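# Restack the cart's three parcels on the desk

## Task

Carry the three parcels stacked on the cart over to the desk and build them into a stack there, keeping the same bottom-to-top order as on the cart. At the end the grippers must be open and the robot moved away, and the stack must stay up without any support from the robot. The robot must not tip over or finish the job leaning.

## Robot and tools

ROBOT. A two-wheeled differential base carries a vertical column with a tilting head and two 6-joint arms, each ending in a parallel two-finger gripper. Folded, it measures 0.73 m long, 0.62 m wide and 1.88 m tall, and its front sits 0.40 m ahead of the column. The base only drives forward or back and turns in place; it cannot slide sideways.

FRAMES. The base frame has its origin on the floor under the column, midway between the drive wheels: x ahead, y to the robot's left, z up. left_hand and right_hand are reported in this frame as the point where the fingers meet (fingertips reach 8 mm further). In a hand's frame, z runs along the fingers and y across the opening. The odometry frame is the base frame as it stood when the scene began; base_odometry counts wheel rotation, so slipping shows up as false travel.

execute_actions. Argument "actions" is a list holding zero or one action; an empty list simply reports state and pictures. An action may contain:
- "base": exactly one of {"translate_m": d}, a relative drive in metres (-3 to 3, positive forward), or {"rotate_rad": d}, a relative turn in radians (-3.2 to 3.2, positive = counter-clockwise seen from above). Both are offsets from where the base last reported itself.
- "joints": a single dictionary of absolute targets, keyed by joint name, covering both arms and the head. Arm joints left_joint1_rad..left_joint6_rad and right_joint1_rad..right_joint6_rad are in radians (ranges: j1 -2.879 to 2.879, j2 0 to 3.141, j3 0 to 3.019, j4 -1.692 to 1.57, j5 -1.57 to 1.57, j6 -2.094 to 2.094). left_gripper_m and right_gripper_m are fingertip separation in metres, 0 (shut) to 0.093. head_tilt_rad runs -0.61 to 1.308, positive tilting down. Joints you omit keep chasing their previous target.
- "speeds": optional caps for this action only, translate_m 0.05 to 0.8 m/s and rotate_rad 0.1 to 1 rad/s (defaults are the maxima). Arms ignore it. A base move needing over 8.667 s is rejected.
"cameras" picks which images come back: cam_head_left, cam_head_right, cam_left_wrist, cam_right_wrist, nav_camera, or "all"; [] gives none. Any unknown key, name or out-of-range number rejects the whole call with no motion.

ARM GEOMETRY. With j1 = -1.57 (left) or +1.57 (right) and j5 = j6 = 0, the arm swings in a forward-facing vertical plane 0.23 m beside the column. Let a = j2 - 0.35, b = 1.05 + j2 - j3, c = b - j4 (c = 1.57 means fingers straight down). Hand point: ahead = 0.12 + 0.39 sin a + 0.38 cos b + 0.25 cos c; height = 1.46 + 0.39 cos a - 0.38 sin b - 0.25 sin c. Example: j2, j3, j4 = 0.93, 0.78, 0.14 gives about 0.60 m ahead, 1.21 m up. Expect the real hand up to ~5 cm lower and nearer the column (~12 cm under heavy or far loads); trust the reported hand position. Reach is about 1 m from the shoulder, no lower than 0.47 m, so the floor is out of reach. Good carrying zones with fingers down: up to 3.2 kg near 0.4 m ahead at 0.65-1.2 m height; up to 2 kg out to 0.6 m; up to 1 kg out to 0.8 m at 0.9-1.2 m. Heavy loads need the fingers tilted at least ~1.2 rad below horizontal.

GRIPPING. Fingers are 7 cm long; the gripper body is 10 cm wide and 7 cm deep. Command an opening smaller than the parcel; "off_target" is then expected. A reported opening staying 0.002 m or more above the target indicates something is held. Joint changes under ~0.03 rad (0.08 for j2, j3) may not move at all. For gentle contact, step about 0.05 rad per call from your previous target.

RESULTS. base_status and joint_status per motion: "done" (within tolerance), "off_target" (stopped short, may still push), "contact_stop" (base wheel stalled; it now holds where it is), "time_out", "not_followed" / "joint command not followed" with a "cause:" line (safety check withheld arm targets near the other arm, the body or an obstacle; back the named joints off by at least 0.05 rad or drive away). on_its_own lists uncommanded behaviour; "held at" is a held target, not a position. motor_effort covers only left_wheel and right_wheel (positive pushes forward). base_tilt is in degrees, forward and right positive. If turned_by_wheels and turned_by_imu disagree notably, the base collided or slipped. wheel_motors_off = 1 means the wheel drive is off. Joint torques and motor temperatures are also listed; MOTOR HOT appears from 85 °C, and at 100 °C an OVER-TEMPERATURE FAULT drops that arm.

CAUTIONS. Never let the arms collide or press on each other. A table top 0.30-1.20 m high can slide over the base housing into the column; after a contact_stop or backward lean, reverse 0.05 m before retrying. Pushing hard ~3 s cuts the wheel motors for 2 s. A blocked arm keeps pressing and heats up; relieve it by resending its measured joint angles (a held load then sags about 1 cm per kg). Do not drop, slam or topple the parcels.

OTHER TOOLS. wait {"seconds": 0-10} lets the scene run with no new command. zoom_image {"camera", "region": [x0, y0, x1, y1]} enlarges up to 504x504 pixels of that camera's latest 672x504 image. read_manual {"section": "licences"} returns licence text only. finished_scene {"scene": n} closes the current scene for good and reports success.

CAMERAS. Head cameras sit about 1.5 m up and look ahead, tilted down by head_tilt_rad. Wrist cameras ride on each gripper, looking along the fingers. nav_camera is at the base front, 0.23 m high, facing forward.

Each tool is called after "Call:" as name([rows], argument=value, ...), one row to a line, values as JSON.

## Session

Call:
execute_actions(actions=[])

Scene clock: 0.00 s.
Joint torques (N m, as the arm reports them, + toward a larger angle): no reading
Motor temperatures (°C, as the motors report them): left_arm=[34 33 34 35 35 32] | right_arm=[34 32 35 34 34 33]
base_odometry: x=+0.000 y=+0.000 heading=+0.000 (m, m, rad; odometry frame)
turned_by_wheels: +0.000 (rad since the last result)
turned_by_imu: +0.000 (rad since the last result)
base_tilt: forward=+0.5 right=-0.1 (deg)
base_status: not commanded
joint_positions: head_tilt_rad=+0.860 left_joint1_rad=-1.594 left_joint2_rad=+0.883 left_joint3_rad=+0.414 left_joint4_rad=-0.940 left_joint5_rad=-0.053 left_joint6_rad=-0.005 left_gripper_m=+0.095 right_joint1_rad=+1.565 right_joint2_rad=+0.906 right_joint3_rad=+0.393 right_joint4_rad=-0.906 right_joint5_rad=-0.018 right_joint6_rad=+0.017 right_gripper_m=+0.095
joint_status: not commanded
wheel_motors_off: 0
motor_effort: left_wheel=+3 right_wheel=+3 (%)
left_hand: x=+0.1516 y=+0.2286 z=+1.2500 quat_wxyz=(+0.428, -0.019, -0.903, -0.018) (m; base frame)
right_hand: x=+0.1405 y=-0.2236 z=+1.2467 quat_wxyz=(+0.433, -0.014, -0.901, -0.003) (m; base frame)
pictures: cam_head_left, cam_head_right, cam_left_wrist, cam_right_wrist, nav_camera
camera_calibration (this result's frames):
cam_head_left: T_world_to_cam=[[-0.00718703, -0.999818, 0.0176752, 0.031546], [-0.751004, -0.00627399, -0.660267, 1.06007], [0.660258, -0.0180195, -0.750823, 1.04964], [0, 0, 0, 1]] pos_world=[0.103316, 0.057105, 1.48746]
cam_head_right: T_world_to_cam=[[0.00369959, -0.999592, 0.0283055, -0.0754891], [-0.756533, -0.0213083, -0.653608, 1.05057], [0.653945, -0.018996, -0.756303, 1.06278], [0, 0, 0, 1]] pos_world=[0.10007, -0.0328838, 1.49259]
cam_left_wrist: T_world_to_cam=[[-0.0608492, -0.998085, -0.0111129, 0.25349], [-0.0600267, -0.00745428, 0.998169, -1.23553], [-0.99634, 0.0614048, -0.0594582, 0.333514], [0, 0, 0, 1]] pos_world=[0.273553, 0.223315, 1.25592]
cam_right_wrist: T_world_to_cam=[[-0.0344496, -0.999381, 0.00711164, -0.227807], [-0.063304, 0.00928361, 0.997951, -1.22511], [-0.9974, 0.0339288, -0.0635846, 0.35147], [0, 0, 0, 1]] pos_world=[0.265154, -0.228218, 1.24657]
Images, in order (width x height): cam_head_left 672x504, cam_head_right 672x504, cam_left_wrist 672x504, cam_right_wrist 672x504, nav_camera 672x504.

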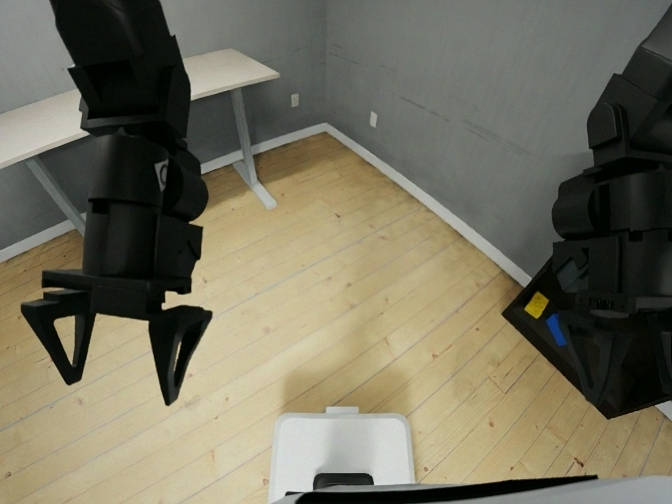

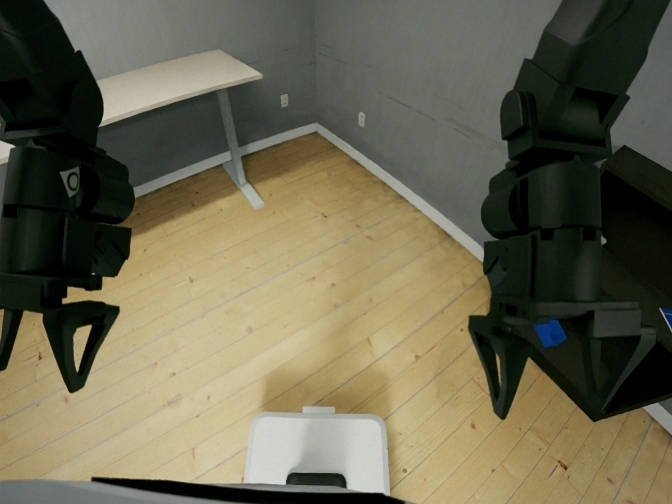

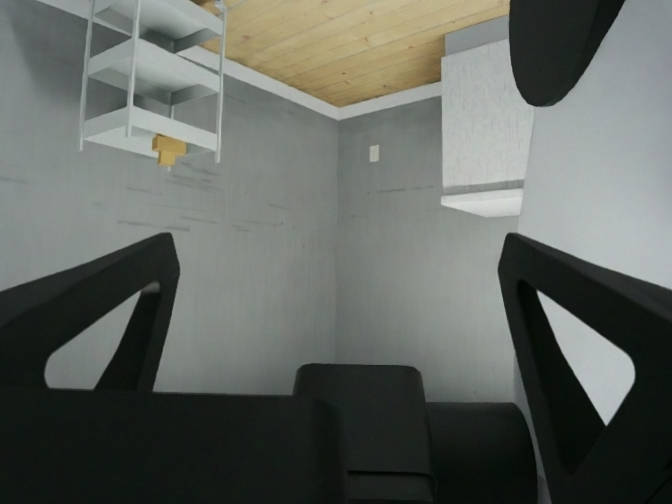

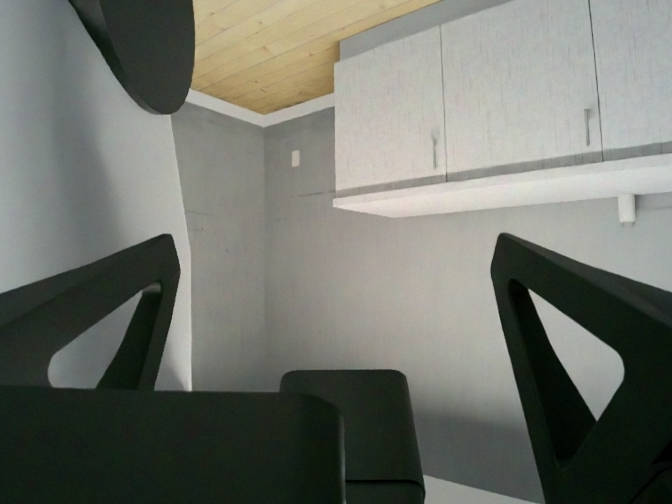

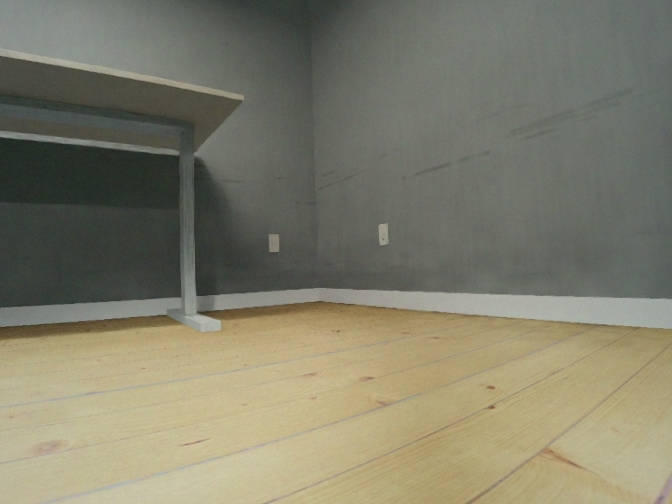

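Call:
execute_actions([
  {"base":{"rotate_rad":2.58},"joints":{"left_joint1_rad":-1.575,"left_joint5_rad":0,"right_joint5_rad":0,"left_joint2_rad":1.0,"left_joint3_rad":0.8,"left_joint4_rad":-0.32,"right_joint2_rad":1.0,"right_joint3_rad":1.0,"right_joint4_rad":-0.52}},
], cameras=[])

Call:
execute_actions([
  {"base":{"translate_m":0.9}},
], cameras=["cam_head_left","cam_head_right"])

Call:
zoom_image(camera="cam_head_left", region=[260,150,460,300])

Scene clock: 4.57 s.
Joint torques (N m, as the arm reports them, + toward a larger angle): left_arm=[ -0.98 -17.     2.96   0.56   0.09   0.05] | right_arm=[  0.23 -16.06   4.5    0.11   0.14   0.07]
Motor temperatures (°C, as the motors report them): left_arm=[34 33 34 35 35 32] | right_arm=[34 32 35 34 34 33]
base_odometry: x=+0.000 y=+0.000 heading=+2.580 (m, m, rad; odometry frame)
turned_by_wheels: +2.580 (rad since the last result)
turned_by_imu: +2.549 (rad since the last result)
base_tilt: forward=+0.5 right=-0.2 (deg)
base_status: done
joint_positions: head_tilt_rad=+0.860 left_joint1_rad=-1.577 left_joint2_rad=+1.007 left_joint3_rad=+0.802 left_joint4_rad=-0.327 left_joint5_rad=-0.001 left_joint6_rad=-0.005 left_gripper_m=+0.095 right_joint1_rad=+1.564 right_joint2_rad=+1.003 right_joint3_rad=+0.997 right_joint4_rad=-0.516 right_joint5_rad=-0.002 right_joint6_rad=+0.017 right_gripper_m=+0.095
joint_status: all done
wheel_motors_off: 0
motor_effort: left_wheel=-2(37) right_wheel=-1(47) (%)
left_hand: x=+0.4778 y=+0.2217 z=+1.1514 quat_wxyz=(+0.004, +0.001, -1.000, +0.002) (m; base frame)
right_hand: x=+0.5479 y=-0.2285 z=+1.1829 quat_wxyz=(+0.000, -0.010, -1.000, +0.002) (m; base frame)
pictures: none
No camera images: the call's "cameras" was empty. Leave "cameras" out to get every camera's image.

Scene clock: 7.63 s.
Joint torques (N m, as the arm reports them, + toward a larger angle): left_arm=[ -0.89 -16.92   3.31   0.54   0.09   0.05] | right_arm=[  0.43 -15.84   4.61   0.09   0.13   0.07]
Motor temperatures (°C, as the motors report them): left_arm=[34 34 34 35 35 32] | right_arm=[34 33 35 34 34 33]
base_odometry: x=-0.762 y=+0.479 heading=+2.580 (m, m, rad; odometry frame)
turned_by_wheels: +0.000 (rad since the last result)
turned_by_imu: +0.001 (rad since the last result)
base_tilt: forward=+0.6 right=-0.2 (deg)
base_status: done
joint_positions: head_tilt_rad=+0.860 left_joint1_rad=-1.577 left_joint2_rad=+1.007 left_joint3_rad=+0.799 left_joint4_rad=-0.327 left_joint5_rad=-0.001 left_joint6_rad=-0.005 left_gripper_m=+0.095 right_joint1_rad=+1.564 right_joint2_rad=+1.003 right_joint3_rad=+0.996 right_joint4_rad=-0.516 right_joint5_rad=-0.002 right_joint6_rad=+0.017 right_gripper_m=+0.095
joint_status: not commanded
wheel_motors_off: 0
motor_effort: left_wheel=+0(52) right_wheel=+0(60) (%)
left_hand: x=+0.4758 y=+0.2217 z=+1.1511 quat_wxyz=(+0.006, +0.001, -1.000, +0.002) (m; base frame)
right_hand: x=+0.5474 y=-0.2285 z=+1.1827 quat_wxyz=(+0.000, -0.010, -1.000, +0.002) (m; base frame)
pictures: cam_head_left, cam_head_right
camera_calibration (this result's frames):
cam_head_left: T_world_to_cam=[[-0.00718704, -0.999818, 0.0176752, 0.031546], [-0.751004, -0.00627399, -0.660267, 1.06007], [0.660258, -0.0180195, -0.750823, 1.04964], [0, 0, 0, 1]] pos_world=[0.103316, 0.057105, 1.48746]
cam_head_right: T_world_to_cam=[[0.00369959, -0.999592, 0.0283055, -0.0754891], [-0.756533, -0.0213083, -0.653609, 1.05057], [0.653945, -0.018996, -0.756303, 1.06278], [0, 0, 0, 1]] pos_world=[0.10007, -0.0328838, 1.49259]
Images, in order (width x height): cam_head_left 672x504, cam_head_right 672x504.

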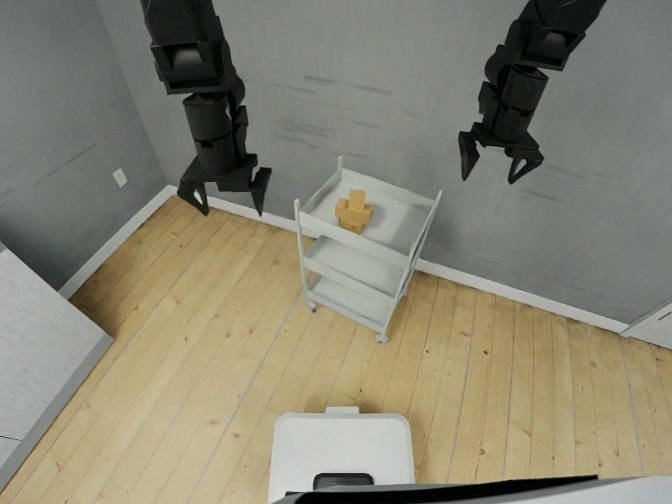

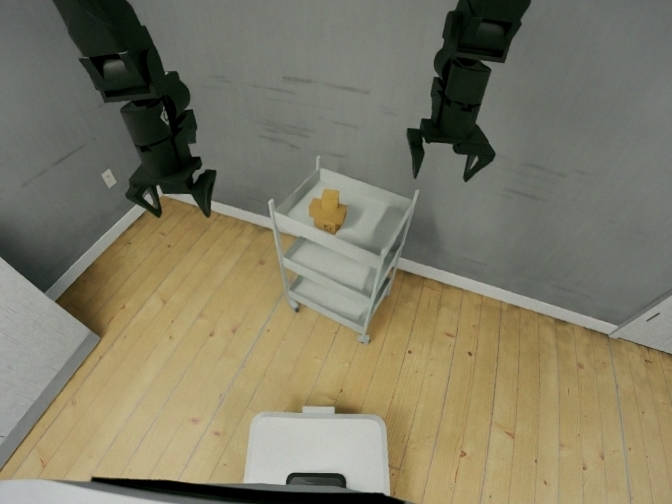

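Region (260, 150, 460, 300) of cam_head_left's 672x504 image, scaled by 2.520, with more detail than that image has; it fills the top 378 rows of this view, and the rest is white.

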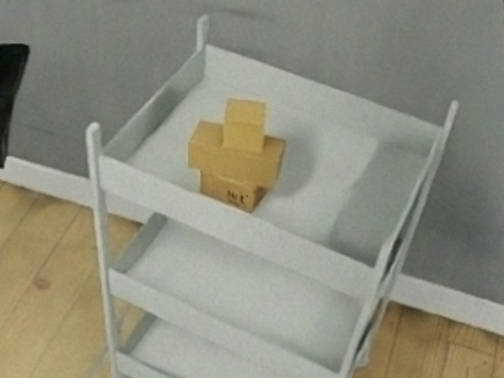

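Call:
execute_actions([
  {"base":{"translate_m":0.29}},
], cameras=[])

Call:
execute_actions([
  {"base":{"rotate_rad":0.305},"joints":{"right_joint2_rad":1.8,"right_joint3_rad":1.62,"right_joint4_rad":-0.32,"right_joint6_rad":0.45}},
], cameras=["cam_head_right","cam_right_wrist"])

Scene clock: 10.17 s.
Joint torques (N m, as the arm reports them, + toward a larger angle): left_arm=[ -1.02 -16.75   3.23   0.51   0.08   0.06] | right_arm=[  0.37 -15.87   4.58   0.1    0.13   0.07]
Motor temperatures (°C, as the motors report them): left_arm=[34 34 34 35 35 32] | right_arm=[34 33 35 34 34 33]
base_odometry: x=-1.007 y=+0.634 heading=+2.580 (m, m, rad; odometry frame)
turned_by_wheels: +0.000 (rad since the last result)
turned_by_imu: +0.001 (rad since the last result)
base_tilt: forward=+0.6 right=-0.2 (deg)
base_status: done
joint_positions: head_tilt_rad=+0.860 left_joint1_rad=-1.577 left_joint2_rad=+1.006 left_joint3_rad=+0.799 left_joint4_rad=-0.327 left_joint5_rad=-0.001 left_joint6_rad=-0.005 left_gripper_m=+0.095 right_joint1_rad=+1.564 right_joint2_rad=+1.003 right_joint3_rad=+0.995 right_joint4_rad=-0.516 right_joint5_rad=-0.002 right_joint6_rad=+0.017 right_gripper_m=+0.095
joint_status: not commanded
wheel_motors_off: 0
motor_effort: left_wheel=+0(36) right_wheel=+0(38) (%)
left_hand: x=+0.4760 y=+0.2217 z=+1.1513 quat_wxyz=(+0.005, +0.001, -1.000, +0.002) (m; base frame)
right_hand: x=+0.5473 y=-0.2285 z=+1.1828 quat_wxyz=(+0.000, -0.010, -1.000, +0.002) (m; base frame)
pictures: none
No camera images: the call's "cameras" was empty. Leave "cameras" out to get every camera's image.

Scene clock: 11.77 s.
Joint torques (N m, as the arm reports them, + toward a larger angle): left_arm=[ -0.94 -17.01   3.33   0.53   0.1    0.05] | right_arm=[ -0.2  -21.49   3.93   0.19   0.16   0.16]
Motor temperatures (°C, as the motors report them): left_arm=[34 34 34 35 35 32] | right_arm=[34 33 35 34 34 33]
base_odometry: x=-1.007 y=+0.634 heading=+2.884 (m, m, rad; odometry frame)
turned_by_wheels: +0.304 (rad since the last result)
turned_by_imu: +0.297 (rad since the last result)
base_tilt: forward=+0.5 right=-0.2 (deg)
base_status: done
joint_positions: head_tilt_rad=+0.860 left_joint1_rad=-1.577 left_joint2_rad=+1.006 left_joint3_rad=+0.799 left_joint4_rad=-0.327 left_joint5_rad=-0.001 left_joint6_rad=-0.005 left_gripper_m=+0.095 right_joint1_rad=+1.570 right_joint2_rad=+1.816 right_joint3_rad=+1.605 right_joint4_rad=-0.319 right_joint5_rad=-0.002 right_joint6_rad=+0.441 right_gripper_m=+0.095
joint_status: all done
wheel_motors_off: 0
motor_effort: left_wheel=-2(47) right_wheel=+0(48) (%)
left_hand: x=+0.4760 y=+0.2217 z=+1.1513 quat_wxyz=(+0.005, +0.001, -1.000, +0.002) (m; base frame)
right_hand: x=+0.6222 y=-0.2256 z=+0.8854 quat_wxyz=(+0.003, -0.219, -0.976, +0.000) (m; base frame)
pictures: cam_head_right, cam_right_wrist
camera_calibration (this result's frames):
cam_head_right: T_world_to_cam=[[0.00369959, -0.999592, 0.0283055, -0.0754891], [-0.756533, -0.0213083, -0.653609, 1.05057], [0.653945, -0.018996, -0.756303, 1.06278], [0, 0, 0, 1]] pos_world=[0.10007, -0.0328838, 1.49259]
cam_right_wrist: T_world_to_cam=[[-0.430486, -0.902592, -0.0031249, 0.0667049], [-0.736308, 0.349172, 0.579594, 0.031824], [-0.522046, 0.251808, -0.814899, 1.22764], [0, 0, 0, 1]] pos_world=[0.693032, -0.260034, 0.982165]
Images, in order (width x height): cam_head_right 672x504, cam_right_wrist 672x504.

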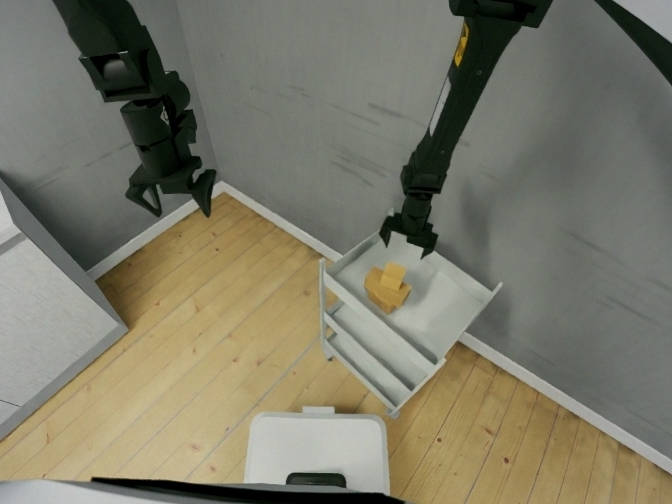

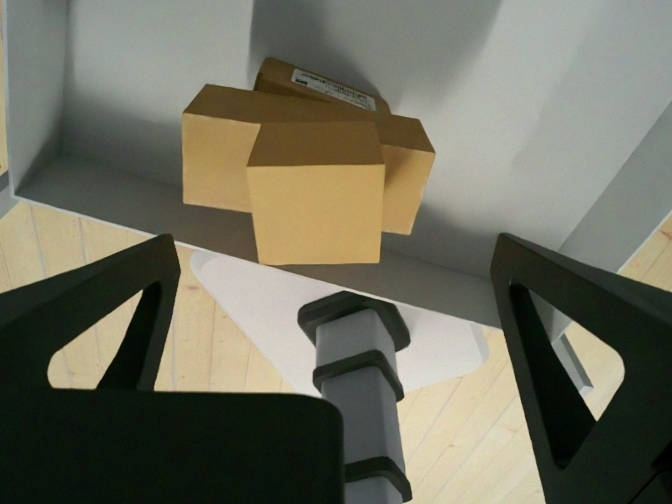

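Call:
execute_actions([
  {"base":{"rotate_rad":0.024},"joints":{"right_joint2_rad":1.94,"right_joint3_rad":1.69,"right_joint4_rad":-0.28}},
], cameras=[])

Call:
execute_actions([
  {"joints":{"right_joint2_rad":2.045,"right_joint3_rad":1.79}},
], cameras=["cam_right_wrist"])

Scene clock: 13.47 s.
Joint torques (N m, as the arm reports them, + toward a larger angle): left_arm=[ -0.94 -16.93   3.33   0.55   0.09   0.05] | right_arm=[ -0.15 -19.59   2.9    0.25   0.17   0.16]
Motor temperatures (°C, as the motors report them): left_arm=[34 34 34 35 35 32] | right_arm=[34 33 35 34 34 33]
base_odometry: x=-1.008 y=+0.634 heading=+2.908 (m, m, rad; odometry frame)
turned_by_wheels: +0.023 (rad since the last result)
turned_by_imu: +0.023 (rad since the last result)
base_tilt: forward=+0.5 right=-0.1 (deg)
base_status: done
joint_positions: head_tilt_rad=+0.860 left_joint1_rad=-1.577 left_joint2_rad=+1.006 left_joint3_rad=+0.799 left_joint4_rad=-0.327 left_joint5_rad=-0.001 left_joint6_rad=-0.005 left_gripper_m=+0.095 right_joint1_rad=+1.567 right_joint2_rad=+1.939 right_joint3_rad=+1.684 right_joint4_rad=-0.281 right_joint5_rad=-0.002 right_joint6_rad=+0.442 right_gripper_m=+0.095
joint_status: all done
wheel_motors_off: 0
motor_effort: left_wheel=-4(34) right_wheel=-1(28) (%)
left_hand: x=+0.4760 y=+0.2217 z=+1.1513 quat_wxyz=(+0.005, +0.001, -1.000, +0.002) (m; base frame)
right_hand: x=+0.6068 y=-0.2283 z=+0.8335 quat_wxyz=(+0.006, -0.220, -0.975, +0.002) (m; base frame)
pictures: none
No camera images: the call's "cameras" was empty. Leave "cameras" out to get every camera's image.

Scene clock: 14.30 s.
Joint torques (N m, as the arm reports them, + toward a larger angle): left_arm=[ -0.99 -16.93   3.28   0.61   0.08   0.05] | right_arm=[ -0.07 -18.97   2.62   0.34   0.16   0.16]
Motor temperatures (°C, as the motors report them): left_arm=[34 34 34 35 35 32] | right_arm=[34 33 35 34 34 33]
base_odometry: x=-1.008 y=+0.634 heading=+2.908 (m, m, rad; odometry frame)
turned_by_wheels: +0.000 (rad since the last result)
turned_by_imu: +0.000 (rad since the last result)
base_tilt: forward=+0.5 right=-0.2 (deg)
base_status: not commanded
joint_positions: head_tilt_rad=+0.860 left_joint1_rad=-1.577 left_joint2_rad=+1.006 left_joint3_rad=+0.799 left_joint4_rad=-0.327 left_joint5_rad=-0.001 left_joint6_rad=-0.005 left_gripper_m=+0.095 right_joint1_rad=+1.567 right_joint2_rad=+2.037 right_joint3_rad=+1.788 right_joint4_rad=-0.281 right_joint5_rad=-0.002 right_joint6_rad=+0.442 right_gripper_m=+0.095
joint_status: all done
wheel_motors_off: 0
motor_effort: left_wheel=-6(7) right_wheel=+1(0) (%)
left_hand: x=+0.4760 y=+0.2217 z=+1.1513 quat_wxyz=(+0.005, +0.001, -1.000, +0.002) (m; base frame)
right_hand: x=+0.6079 y=-0.2285 z=+0.7966 quat_wxyz=(+0.003, -0.220, -0.975, +0.002) (m; base frame)
pictures: cam_right_wrist
camera_calibration (this result's frames):
cam_right_wrist: T_world_to_cam=[[-0.43272, -0.901528, -0.000767007, 0.0573632], [-0.73588, 0.35272, 0.577987, 0.075579], [-0.520801, 0.250671, -0.816046, 1.14844], [0, 0, 0, 1]] pos_world=[0.678548, -0.262824, 0.89354]
Images, in order (width x height): cam_right_wrist 672x504.

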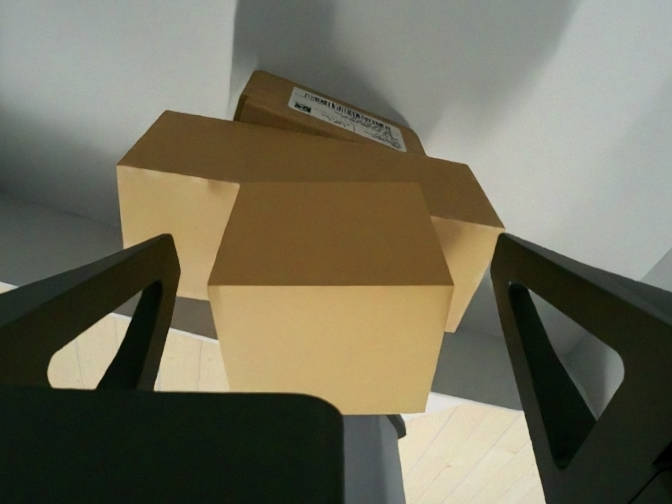

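Call:
execute_actions([
  {"joints":{"right_gripper_m":0.02}},
], cameras=[])

Call:
execute_actions([
  {"joints":{"right_joint2_rad":1.8,"right_joint3_rad":1.7,"right_joint4_rad":-0.4}},
], cameras=[])

Call:
execute_actions([
  {"joints":{"right_joint2_rad":0.85,"right_joint3_rad":0.5,"right_joint4_rad":-0.2,"right_joint6_rad":0.7,"left_joint6_rad":1.48},"base":{"rotate_rad":-0.72}},
], cameras=[])

Call:
execute_actions([
  {"joints":{"left_joint2_rad":1.98,"left_joint3_rad":1.76,"left_joint4_rad":-0.29}},
], cameras=["cam_head_left","cam_left_wrist"])

Scene clock: 17.20 s.
Joint torques (N m, as the arm reports them, + toward a larger angle): left_arm=[ -1.04 -16.91   3.3    0.51   0.08   0.06] | right_arm=[  0.06 -19.02   2.62   0.27   0.15   0.15]
Motor temperatures (°C, as the motors report them): left_arm=[34 34 34 35 35 32] | right_arm=[34 33 35 34 34 33]
base_odometry: x=-1.008 y=+0.634 heading=+2.908 (m, m, rad; odometry frame)
turned_by_wheels: +0.000 (rad since the last result)
turned_by_imu: +0.001 (rad since the last result)
base_tilt: forward=+0.5 right=-0.2 (deg)
base_status: not commanded
joint_positions: head_tilt_rad=+0.860 left_joint1_rad=-1.577 left_joint2_rad=+1.006 left_joint3_rad=+0.799 left_joint4_rad=-0.327 left_joint5_rad=-0.001 left_joint6_rad=-0.005 left_gripper_m=+0.095 right_joint1_rad=+1.567 right_joint2_rad=+2.037 right_joint3_rad=+1.788 right_joint4_rad=-0.281 right_joint5_rad=-0.001 right_joint6_rad=+0.442 right_gripper_m=+0.055
joint_status: right_gripper_m off_target (ended at +0.055, target +0.020)
wheel_motors_off: 0
motor_effort: left_wheel=-6(5) right_wheel=+1(0) (%)
left_hand: x=+0.4760 y=+0.2217 z=+1.1513 quat_wxyz=(+0.005, +0.001, -1.000, +0.002) (m; base frame)
right_hand: x=+0.6079 y=-0.2285 z=+0.7966 quat_wxyz=(+0.003, -0.220, -0.975, +0.002) (m; base frame)
pictures: none
No camera images: the call's "cameras" was empty. Leave "cameras" out to get every camera's image.

Scene clock: 18.53 s.
Joint torques (N m, as the arm reports them, + toward a larger angle): left_arm=[ -1.05 -16.95   3.31   0.55   0.09   0.05] | right_arm=[ -0.02 -20.08   3.74   0.37   0.15   0.15]
Motor temperatures (°C, as the motors report them): left_arm=[34 34 34 35 35 32] | right_arm=[34 34 35 34 34 33]
base_odometry: x=-1.008 y=+0.634 heading=+2.908 (m, m, rad; odometry frame)
turned_by_wheels: +0.000 (rad since the last result)
turned_by_imu: +0.000 (rad since the last result)
base_tilt: forward=+0.6 right=-0.2 (deg)
base_status: not commanded
joint_positions: head_tilt_rad=+0.860 left_joint1_rad=-1.577 left_joint2_rad=+1.006 left_joint3_rad=+0.799 left_joint4_rad=-0.327 left_joint5_rad=-0.001 left_joint6_rad=-0.005 left_gripper_m=+0.095 right_joint1_rad=+1.567 right_joint2_rad=+1.785 right_joint3_rad=+1.699 right_joint4_rad=-0.400 right_joint5_rad=-0.001 right_joint6_rad=+0.442 right_gripper_m=+0.055
joint_status: all done
wheel_motors_off: 0
motor_effort: left_wheel=-8(7) right_wheel=+1(1) (%)
left_hand: x=+0.4760 y=+0.2217 z=+1.1513 quat_wxyz=(+0.005, +0.001, -1.000, +0.002) (m; base frame)
right_hand: x=+0.6762 y=-0.2283 z=+0.9149 quat_wxyz=(-0.018, -0.220, -0.975, -0.003) (m; base frame)
pictures: none
No camera images: the call's "cameras" was empty. Leave "cameras" out to get every camera's image.

Scene clock: 20.53 s.
Joint torques (N m, as the arm reports them, + toward a larger angle): left_arm=[ -0.94 -16.76   3.23   0.45   0.17   0.2 ] | right_arm=[  0.47 -11.29   2.3    0.15   0.15   0.15]
Motor temperatures (°C, as the motors report them): left_arm=[34 34 34 35 35 32] | right_arm=[34 34 35 34 34 33]
base_odometry: x=-1.008 y=+0.634 heading=+2.188 (m, m, rad; odometry frame)
turned_by_wheels: -0.719 (rad since the last result)
turned_by_imu: -0.703 (rad since the last result)
base_tilt: forward=+0.5 right=-0.2 (deg)
base_status: done
joint_positions: head_tilt_rad=+0.860 left_joint1_rad=-1.577 left_joint2_rad=+1.006 left_joint3_rad=+0.799 left_joint4_rad=-0.327 left_joint5_rad=-0.001 left_joint6_rad=+1.468 left_gripper_m=+0.095 right_joint1_rad=+1.563 right_joint2_rad=+0.865 right_joint3_rad=+0.488 right_joint4_rad=-0.200 right_joint5_rad=-0.001 right_joint6_rad=+0.693 right_gripper_m=+0.055
joint_status: all done
wheel_motors_off: 0
motor_effort: left_wheel=+0(48) right_wheel=-3(40) (%)
left_hand: x=+0.4760 y=+0.2219 z=+1.1513 quat_wxyz=(+0.003, -0.671, -0.741, +0.005) (m; base frame)
right_hand: x=+0.3574 y=-0.2282 z=+1.1669 quat_wxyz=(+0.024, -0.341, -0.940, +0.012) (m; base frame)
pictures: none
No camera images: the call's "cameras" was empty. Leave "cameras" out to get every camera's image.

Scene clock: 22.20 s.
Joint torques (N m, as the arm reports them, + toward a larger angle): left_arm=[ -1.05 -24.28   3.77   0.32   0.16   0.18] | right_arm=[  0.46 -11.35   2.32   0.14   0.16   0.15]
Motor temperatures (°C, as the motors report them): left_arm=[34 34 34 35 35 32] | right_arm=[34 34 35 34 34 33]
base_odometry: x=-1.008 y=+0.634 heading=+2.188 (m, m, rad; odometry frame)
turned_by_wheels: +0.000 (rad since the last result)
turned_by_imu: +0.001 (rad since the last result)
base_tilt: forward=+0.4 right=-0.3 (deg)
base_status: not commanded
joint_positions: head_tilt_rad=+0.860 left_joint1_rad=-1.577 left_joint2_rad=+1.992 left_joint3_rad=+1.749 left_joint4_rad=-0.293 left_joint5_rad=-0.001 left_joint6_rad=+1.469 left_gripper_m=+0.095 right_joint1_rad=+1.563 right_joint2_rad=+0.865 right_joint3_rad=+0.488 right_joint4_rad=-0.200 right_joint5_rad=-0.001 right_joint6_rad=+0.693 right_gripper_m=+0.055
joint_status: all done
wheel_motors_off: 0
motor_effort: left_wheel=+0(1) right_wheel=-6(5) (%)
left_hand: x=+0.6102 y=+0.2197 z=+0.8145 quat_wxyz=(+0.003, -0.671, -0.741, +0.006) (m; base frame)
right_hand: x=+0.3574 y=-0.2282 z=+1.1669 quat_wxyz=(+0.024, -0.341, -0.940, +0.012) (m; base frame)
pictures: cam_head_left, cam_left_wrist
camera_calibration (this result's frames):
cam_head_left: T_world_to_cam=[[-0.00718704, -0.999818, 0.0176752, 0.031546], [-0.751004, -0.00627399, -0.660267, 1.06007], [0.660258, -0.0180195, -0.750823, 1.04964], [0, 0, 0, 1]] pos_world=[0.103316, 0.057105, 1.48746]
cam_left_wrist: T_world_to_cam=[[-0.996143, -0.0873981, 0.00783406, 0.622869], [-0.0664226, 0.809374, 0.583525, -0.611136], [-0.0573397, 0.580754, -0.812057, 0.691005], [0, 0, 0, 1]] pos_world=[0.619495, 0.147772, 0.912869]
Images, in order (width x height): cam_head_left 672x504, cam_left_wrist 672x504.

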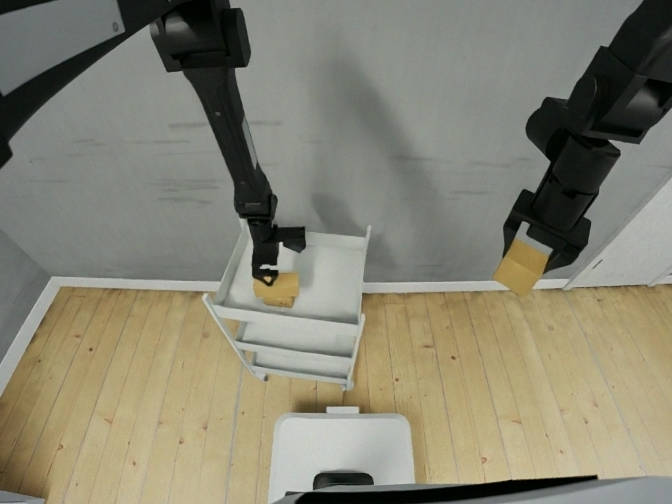

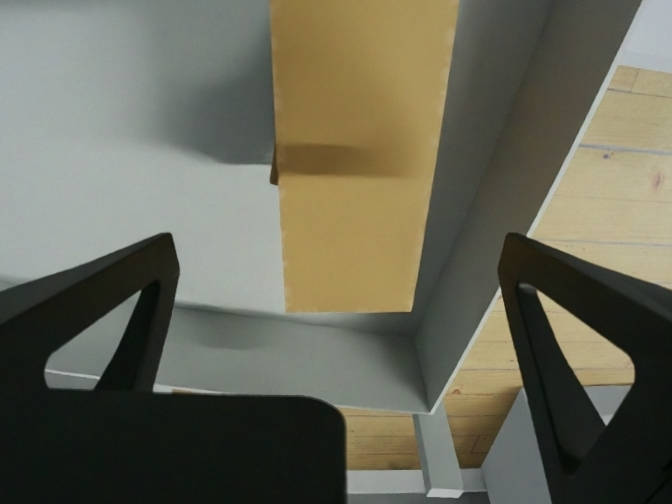

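Call:
execute_actions([
  {"joints":{"left_joint2_rad":2.08,"left_joint3_rad":1.815,"left_joint6_rad":1.52}},
], cameras=[])

Call:
execute_actions([
  {"joints":{"left_joint2_rad":2.14,"left_joint3_rad":1.88}},
], cameras=[])

Call:
execute_actions([
  {"joints":{"left_joint2_rad":2.195,"left_joint3_rad":1.945}},
], cameras=["cam_left_wrist"])

Scene clock: 23.60 s.
Joint torques (N m, as the arm reports them, + toward a larger angle): left_arm=[ -0.97 -21.17   2.82   0.32   0.16   0.19] | right_arm=[  0.3  -11.35   2.34   0.15   0.15   0.15]
Motor temperatures (°C, as the motors report them): left_arm=[34 34 34 35 35 32] | right_arm=[34 34 35 34 34 33]
base_odometry: x=-1.008 y=+0.634 heading=+2.188 (m, m, rad; odometry frame)
turned_by_wheels: +0.000 (rad since the last result)
turned_by_imu: +0.000 (rad since the last result)
base_tilt: forward=+0.5 right=-0.2 (deg)
base_status: not commanded
joint_positions: head_tilt_rad=+0.860 left_joint1_rad=-1.577 left_joint2_rad=+2.065 left_joint3_rad=+1.812 left_joint4_rad=-0.293 left_joint5_rad=-0.001 left_joint6_rad=+1.508 left_gripper_m=+0.095 right_joint1_rad=+1.563 right_joint2_rad=+0.865 right_joint3_rad=+0.488 right_joint4_rad=-0.200 right_joint5_rad=-0.001 right_joint6_rad=+0.693 right_gripper_m=+0.055
joint_status: all done
wheel_motors_off: 0
motor_effort: left_wheel=-1(0) right_wheel=-4(7) (%)
left_hand: x=+0.6007 y=+0.2195 z=+0.7855 quat_wxyz=(+0.007, -0.686, -0.728, +0.009) (m; base frame)
right_hand: x=+0.3574 y=-0.2282 z=+1.1669 quat_wxyz=(+0.024, -0.341, -0.940, +0.012) (m; base frame)
pictures: none
No camera images: the call's "cameras" was empty. Leave "cameras" out to get every camera's image.

Scene clock: 24.33 s.
Joint torques (N m, as the arm reports them, + toward a larger angle): left_arm=[ -1.05 -20.79   3.25   0.32   0.16   0.19] | right_arm=[  0.41 -11.31   2.34   0.15   0.15   0.15]
Motor temperatures (°C, as the motors report them): left_arm=[34 35 34 35 35 32] | right_arm=[34 34 35 34 34 33]
base_odometry: x=-1.008 y=+0.634 heading=+2.188 (m, m, rad; odometry frame)
turned_by_wheels: +0.000 (rad since the last result)
turned_by_imu: +0.000 (rad since the last result)
base_tilt: forward=+0.5 right=-0.2 (deg)
base_status: not commanded
joint_positions: head_tilt_rad=+0.860 left_joint1_rad=-1.577 left_joint2_rad=+2.121 left_joint3_rad=+1.874 left_joint4_rad=-0.293 left_joint5_rad=-0.001 left_joint6_rad=+1.508 left_gripper_m=+0.095 right_joint1_rad=+1.563 right_joint2_rad=+0.865 right_joint3_rad=+0.488 right_joint4_rad=-0.200 right_joint5_rad=-0.001 right_joint6_rad=+0.693 right_gripper_m=+0.055
joint_status: all done
wheel_motors_off: 0
motor_effort: left_wheel=-1(1) right_wheel=-6(4) (%)
left_hand: x=+0.6010 y=+0.2194 z=+0.7652 quat_wxyz=(+0.005, -0.686, -0.728, +0.007) (m; base frame)
right_hand: x=+0.3574 y=-0.2282 z=+1.1669 quat_wxyz=(+0.024, -0.341, -0.940, +0.012) (m; base frame)
pictures: none
No camera images: the call's "cameras" was empty. Leave "cameras" out to get every camera's image.

Scene clock: 25.03 s.
Joint torques (N m, as the arm reports them, + toward a larger angle): left_arm=[ -1.05 -20.79   3.48   0.3    0.16   0.19] | right_arm=[  0.46 -11.44   2.35   0.13   0.15   0.15]
Motor temperatures (°C, as the motors report them): left_arm=[34 35 34 35 35 32] | right_arm=[34 33 35 34 34 33]
base_odometry: x=-1.008 y=+0.634 heading=+2.188 (m, m, rad; odometry frame)
turned_by_wheels: +0.000 (rad since the last result)
turned_by_imu: +0.000 (rad since the last result)
base_tilt: forward=+0.5 right=-0.2 (deg)
base_status: not commanded
joint_positions: head_tilt_rad=+0.860 left_joint1_rad=-1.577 left_joint2_rad=+2.175 left_joint3_rad=+1.938 left_joint4_rad=-0.293 left_joint5_rad=-0.001 left_joint6_rad=+1.508 left_gripper_m=+0.095 right_joint1_rad=+1.563 right_joint2_rad=+0.865 right_joint3_rad=+0.488 right_joint4_rad=-0.200 right_joint5_rad=-0.001 right_joint6_rad=+0.693 right_gripper_m=+0.055
joint_status: all done
wheel_motors_off: 0
motor_effort: left_wheel=+2(2) right_wheel=-8(7) (%)
left_hand: x=+0.6017 y=+0.2193 z=+0.7455 quat_wxyz=(+0.001, -0.686, -0.728, +0.004) (m; base frame)
right_hand: x=+0.3574 y=-0.2282 z=+1.1669 quat_wxyz=(+0.024, -0.341, -0.940, +0.012) (m; base frame)
pictures: cam_left_wrist
camera_calibration (this result's frames):
cam_left_wrist: T_world_to_cam=[[-0.998852, -0.0478475, 0.00237448, 0.61199], [-0.0374956, 0.811675, 0.582905, -0.588626], [-0.0298178, 0.582146, -0.812537, 0.618211], [0, 0, 0, 1]] pos_world=[0.60765, 0.147166, 0.84398]
Images, in order (width x height): cam_left_wrist 672x504.

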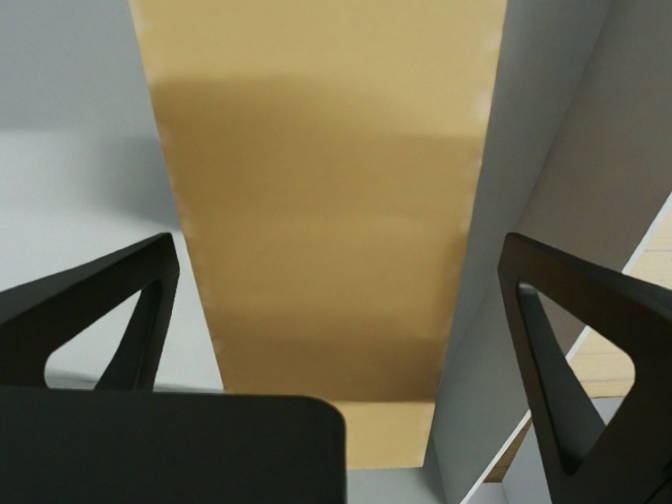

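Call:
execute_actions([
  {"joints":{"left_gripper_m":0.02}},
], cameras=[])

Call:
execute_actions([
  {"joints":{"left_joint2_rad":1.8,"left_joint3_rad":1.7,"left_joint4_rad":-0.4}},
], cameras=[])

Call:
execute_actions([
  {"base":{"rotate_rad":-2.12},"joints":{"left_joint2_rad":1.0,"left_joint3_rad":0.8,"left_joint4_rad":-0.32,"left_joint6_rad":0}},
], cameras=["cam_head_left"])

Call:
execute_actions([
  {"base":{"translate_m":2.1},"joints":{"left_joint2_rad":1.385,"left_joint3_rad":1.32,"left_joint4_rad":-0.4}},
], cameras=["cam_head_left","cam_head_right"])

Scene clock: 26.23 s.
Joint torques (N m, as the arm reports them, + toward a larger angle): left_arm=[ -1.06 -20.81   3.47   0.33   0.16   0.18] | right_arm=[  0.53 -11.37   2.32   0.15   0.15   0.15]
Motor temperatures (°C, as the motors report them): left_arm=[34 35 34 35 35 32] | right_arm=[34 33 35 34 34 33]
base_odometry: x=-1.008 y=+0.634 heading=+2.188 (m, m, rad; odometry frame)
turned_by_wheels: +0.000 (rad since the last result)
turned_by_imu: +0.000 (rad since the last result)
base_tilt: forward=+0.5 right=-0.2 (deg)
base_status: not commanded
joint_positions: head_tilt_rad=+0.860 left_joint1_rad=-1.577 left_joint2_rad=+2.175 left_joint3_rad=+1.938 left_joint4_rad=-0.293 left_joint5_rad=-0.001 left_joint6_rad=+1.509 left_gripper_m=+0.051 right_joint1_rad=+1.563 right_joint2_rad=+0.865 right_joint3_rad=+0.488 right_joint4_rad=-0.200 right_joint5_rad=-0.001 right_joint6_rad=+0.693 right_gripper_m=+0.055
joint_status: left_gripper_m off_target (ended at +0.051, target +0.020)
wheel_motors_off: 0
motor_effort: left_wheel=+0(1) right_wheel=-6(6) (%)
left_hand: x=+0.6017 y=+0.2193 z=+0.7455 quat_wxyz=(+0.001, -0.686, -0.728, +0.004) (m; base frame)
right_hand: x=+0.3574 y=-0.2282 z=+1.1669 quat_wxyz=(+0.024, -0.341, -0.940, +0.012) (m; base frame)
pictures: none
No camera images: the call's "cameras" was empty. Leave "cameras" out to get every camera's image.

Scene clock: 27.77 s.
Joint torques (N m, as the arm reports them, + toward a larger angle): left_arm=[ -0.99 -23.56   4.71   0.28   0.17   0.17] | right_arm=[  0.41 -11.32   2.32   0.14   0.15   0.15]
Motor temperatures (°C, as the motors report them): left_arm=[34 35 34 35 35 32] | right_arm=[34 33 35 34 34 33]
base_odometry: x=-1.008 y=+0.634 heading=+2.188 (m, m, rad; odometry frame)
turned_by_wheels: +0.000 (rad since the last result)
turned_by_imu: +0.000 (rad since the last result)
base_tilt: forward=+0.5 right=-0.2 (deg)
base_status: not commanded
joint_positions: head_tilt_rad=+0.860 left_joint1_rad=-1.577 left_joint2_rad=+1.788 left_joint3_rad=+1.695 left_joint4_rad=-0.399 left_joint5_rad=-0.001 left_joint6_rad=+1.509 left_gripper_m=+0.051 right_joint1_rad=+1.563 right_joint2_rad=+0.865 right_joint3_rad=+0.488 right_joint4_rad=-0.200 right_joint5_rad=-0.001 right_joint6_rad=+0.693 right_gripper_m=+0.055
joint_status: all done
wheel_motors_off: 0
motor_effort: left_wheel=+2(0) right_wheel=-7(5) (%)
left_hand: x=+0.6730 y=+0.2200 z=+0.9131 quat_wxyz=(-0.013, -0.686, -0.727, -0.009) (m; base frame)
right_hand: x=+0.3574 y=-0.2282 z=+1.1669 quat_wxyz=(+0.024, -0.341, -0.940, +0.012) (m; base frame)
pictures: none
No camera images: the call's "cameras" was empty. Leave "cameras" out to get every camera's image.

Scene clock: 31.20 s.
Joint torques (N m, as the arm reports them, + toward a larger angle): left_arm=[ -1.46 -15.67   4.13   0.51   0.08  -0.09] | right_arm=[  0.43 -11.44   1.8    0.15   0.14   0.15]
Motor temperatures (°C, as the motors report them): left_arm=[34 35 34 35 35 32] | right_arm=[34 33 35 34 34 33]
base_odometry: x=-1.008 y=+0.634 heading=+0.069 (m, m, rad; odometry frame)
turned_by_wheels: -2.120 (rad since the last result)
turned_by_imu: -2.097 (rad since the last result)
base_tilt: forward=+0.5 right=-0.2 (deg)
base_status: done
joint_positions: head_tilt_rad=+0.860 left_joint1_rad=-1.571 left_joint2_rad=+0.996 left_joint3_rad=+0.791 left_joint4_rad=-0.325 left_joint5_rad=-0.001 left_joint6_rad=+0.012 left_gripper_m=+0.051 right_joint1_rad=+1.563 right_joint2_rad=+0.865 right_joint3_rad=+0.496 right_joint4_rad=-0.200 right_joint5_rad=-0.001 right_joint6_rad=+0.693 right_gripper_m=+0.055
joint_status: all done
wheel_motors_off: 0
motor_effort: left_wheel=-1(23) right_wheel=+2(33) (%)
left_hand: x=+0.4747 y=+0.2247 z=+1.1541 quat_wxyz=(+0.003, -0.006, -1.000, -0.001) (m; base frame)
right_hand: x=+0.3625 y=-0.2282 z=+1.1673 quat_wxyz=(+0.020, -0.341, -0.940, +0.010) (m; base frame)
pictures: cam_head_left
camera_calibration (this result's frames):
cam_head_left: T_world_to_cam=[[-0.00718704, -0.999818, 0.0176752, 0.031546], [-0.751004, -0.00627399, -0.660267, 1.06007], [0.660258, -0.0180195, -0.750823, 1.04964], [0, 0, 0, 1]] pos_world=[0.103316, 0.057105, 1.48746]
Images, in order (width x height): cam_head_left 672x504.

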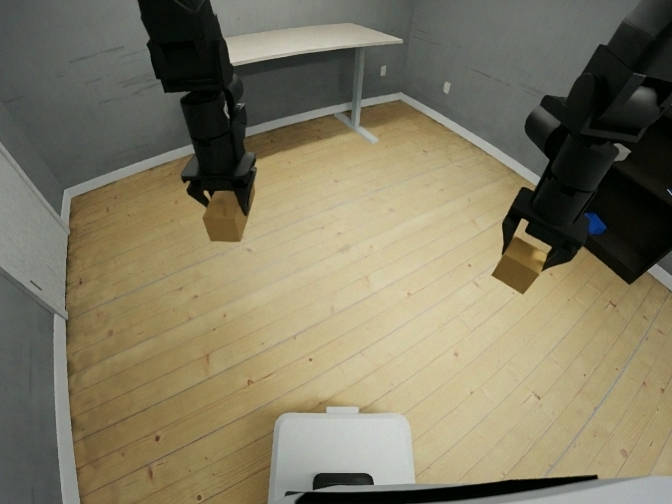

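Scene clock: 35.83 s.
Joint torques (N m, as the arm reports them, + toward a larger angle): left_arm=[ -1.5  -23.43   5.78   0.26   0.08  -0.09] | right_arm=[  0.45 -11.2    1.66   0.2    0.15   0.15]
Motor temperatures (°C, as the motors report them): left_arm=[34 35 34 35 35 32] | right_arm=[34 33 35 34 34 33]
base_odometry: x=+1.087 y=+0.778 heading=+0.068 (m, m, rad; odometry frame)
turned_by_wheels: -0.001 (rad since the last result)
turned_by_imu: +0.002 (rad since the last result)
base_tilt: forward=+0.5 right=-0.2 (deg)
base_status: done
joint_positions: head_tilt_rad=+0.860 left_joint1_rad=-1.571 left_joint2_rad=+1.393 left_joint3_rad=+1.307 left_joint4_rad=-0.399 left_joint5_rad=-0.001 left_joint6_rad=+0.012 left_gripper_m=+0.051 right_joint1_rad=+1.563 right_joint2_rad=+0.862 right_joint3_rad=+0.498 right_joint4_rad=-0.200 right_joint5_rad=-0.001 right_joint6_rad=+0.693 right_gripper_m=+0.055
joint_status: all done
wheel_motors_off: 0
motor_effort: left_wheel=-1(58) right_wheel=+3(59) (%)
left_hand: x=+0.6282 y=+0.2247 z=+1.0569 quat_wxyz=(-0.019, -0.006, -1.000, -0.001) (m; base frame)
right_hand: x=+0.3645 y=-0.2282 z=+1.1681 quat_wxyz=(+0.018, -0.341, -0.940, +0.009) (m; base frame)
pictures: cam_head_left, cam_head_right
camera_calibration (this result's frames):
cam_head_left: T_world_to_cam=[[-0.00718705, -0.999818, 0.0176752, 0.031546], [-0.751004, -0.00627399, -0.660268, 1.06007], [0.660259, -0.0180195, -0.750822, 1.04963], [0, 0, 0, 1]] pos_world=[0.103316, 0.057105, 1.48746]
cam_head_right: T_world_to_cam=[[0.00369957, -0.999592, 0.0283055, -0.0754891], [-0.756532, -0.0213083, -0.653609, 1.05057], [0.653946, -0.018996, -0.756303, 1.06278], [0, 0, 0, 1]] pos_world=[0.10007, -0.0328838, 1.49259]
Images, in order (width x height): cam_head_left 672x504, cam_head_right 672x504.

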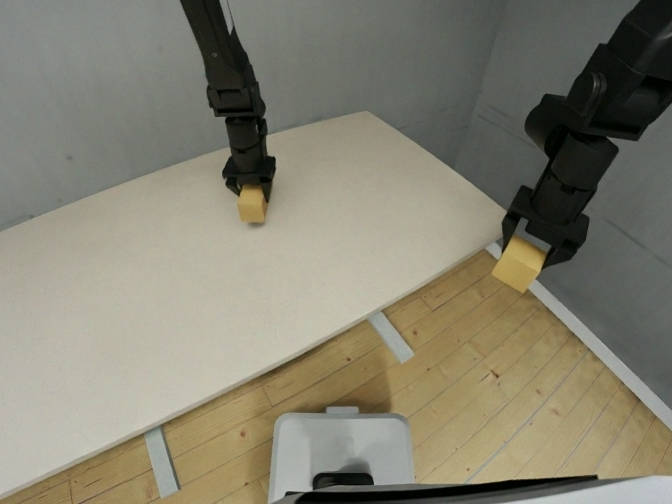

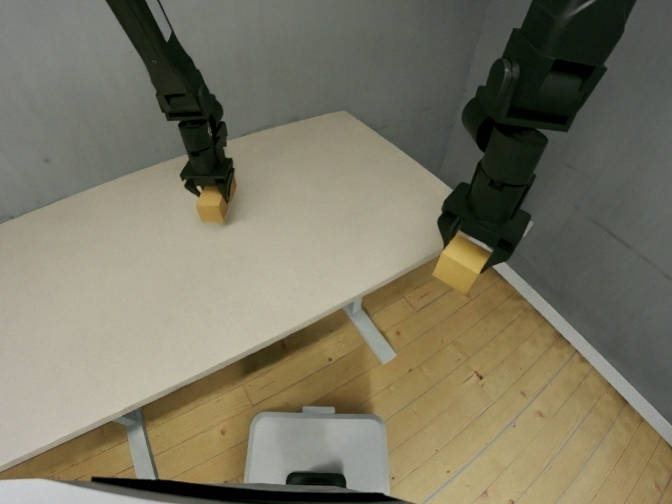

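Call:
execute_actions([
  {"base":{"rotate_rad":0.3},"joints":{"left_joint2_rad":1.48,"left_joint4_rad":-0.31}},
], cameras=[])

Call:
execute_actions([
  {"joints":{"left_joint2_rad":1.55,"left_joint4_rad":-0.27}},
], cameras=[])

Call:
execute_actions([
  {"joints":{"left_joint2_rad":1.61}},
], cameras=[])

Scene clock: 37.60 s.
Joint torques (N m, as the arm reports them, + toward a larger angle): left_arm=[ -1.21 -22.31   4.29   0.57   0.08  -0.09] | right_arm=[  0.39 -11.42   1.64   0.17   0.15   0.15]
Motor temperatures (°C, as the motors report them): left_arm=[34 35 34 35 35 32] | right_arm=[34 33 35 34 34 33]
base_odometry: x=+1.088 y=+0.778 heading=+0.367 (m, m, rad; odometry frame)
turned_by_wheels: +0.299 (rad since the last result)
turned_by_imu: +0.293 (rad since the last result)
base_tilt: forward=+0.5 right=-0.2 (deg)
base_status: done
joint_positions: head_tilt_rad=+0.860 left_joint1_rad=-1.572 left_joint2_rad=+1.478 left_joint3_rad=+1.314 left_joint4_rad=-0.315 left_joint5_rad=-0.001 left_joint6_rad=+0.012 left_gripper_m=+0.051 right_joint1_rad=+1.563 right_joint2_rad=+0.862 right_joint3_rad=+0.498 right_joint4_rad=-0.200 right_joint5_rad=-0.001 right_joint6_rad=+0.693 right_gripper_m=+0.055
joint_status: all done
wheel_motors_off: 0
motor_effort: left_wheel=-2(48) right_wheel=-1(43) (%)
left_hand: x=+0.6175 y=+0.2239 z=+1.0166 quat_wxyz=(-0.022, -0.006, -1.000, +0.000) (m; base frame)
right_hand: x=+0.3645 y=-0.2282 z=+1.1681 quat_wxyz=(+0.018, -0.341, -0.940, +0.009) (m; base frame)
pictures: none
No camera images: the call's "cameras" was empty. Leave "cameras" out to get every camera's image.

Scene clock: 38.43 s.
Joint torques (N m, as the arm reports them, + toward a larger angle): left_arm=[ -1.26 -21.53   3.47   0.62   0.08  -0.08] | right_arm=[  0.35 -11.19   1.65   0.19   0.16   0.15]
Motor temperatures (°C, as the motors report them): left_arm=[34 35 34 35 35 32] | right_arm=[34 33 35 34 34 33]
base_odometry: x=+1.088 y=+0.778 heading=+0.367 (m, m, rad; odometry frame)
turned_by_wheels: +0.000 (rad since the last result)
turned_by_imu: +0.000 (rad since the last result)
base_tilt: forward=+0.5 right=-0.2 (deg)
base_status: not commanded
joint_positions: head_tilt_rad=+0.860 left_joint1_rad=-1.572 left_joint2_rad=+1.546 left_joint3_rad=+1.315 left_joint4_rad=-0.277 left_joint5_rad=-0.001 left_joint6_rad=+0.012 left_gripper_m=+0.051 right_joint1_rad=+1.563 right_joint2_rad=+0.862 right_joint3_rad=+0.498 right_joint4_rad=-0.200 right_joint5_rad=-0.001 right_joint6_rad=+0.693 right_gripper_m=+0.055
joint_status: all done
wheel_motors_off: 0
motor_effort: left_wheel=-6(6) right_wheel=+1(0) (%)
left_hand: x=+0.5963 y=+0.2239 z=+0.9840 quat_wxyz=(-0.008, -0.006, -1.000, +0.000) (m; base frame)
right_hand: x=+0.3645 y=-0.2282 z=+1.1681 quat_wxyz=(+0.018, -0.341, -0.940, +0.009) (m; base frame)
pictures: none
No camera images: the call's "cameras" was empty. Leave "cameras" out to get every camera's image.

Scene clock: 39.00 s.
Joint torques (N m, as the arm reports them, + toward a larger angle): left_arm=[ -1.4  -16.43   3.49   0.55   0.06  -0.09] | right_arm=[  0.31 -11.25   1.66   0.18   0.15   0.16]
Motor temperatures (°C, as the motors report them): left_arm=[34 35 34 35 35 32] | right_arm=[34 33 35 34 34 33]
base_odometry: x=+1.088 y=+0.778 heading=+0.367 (m, m, rad; odometry frame)
turned_by_wheels: +0.000 (rad since the last result)
turned_by_imu: +0.000 (rad since the last result)
base_tilt: forward=+0.5 right=-0.2 (deg)
base_status: not commanded
joint_positions: head_tilt_rad=+0.860 left_joint1_rad=-1.572 left_joint2_rad=+1.549 left_joint3_rad=+1.315 left_joint4_rad=-0.277 left_joint5_rad=-0.001 left_joint6_rad=+0.012 left_gripper_m=+0.051 right_joint1_rad=+1.563 right_joint2_rad=+0.862 right_joint3_rad=+0.498 right_joint4_rad=-0.200 right_joint5_rad=-0.001 right_joint6_rad=+0.693 right_gripper_m=+0.055
joint_status: all done
wheel_motors_off: 0
motor_effort: left_wheel=-4(3) right_wheel=-2(2) (%)
left_hand: x=+0.5947 y=+0.2238 z=+0.9824 quat_wxyz=(-0.006, -0.006, -1.000, +0.000) (m; base frame)
right_hand: x=+0.3645 y=-0.2282 z=+1.1681 quat_wxyz=(+0.018, -0.341, -0.940, +0.009) (m; base frame)
pictures: none
No camera images: the call's "cameras" was empty. Leave "cameras" out to get every camera's image.


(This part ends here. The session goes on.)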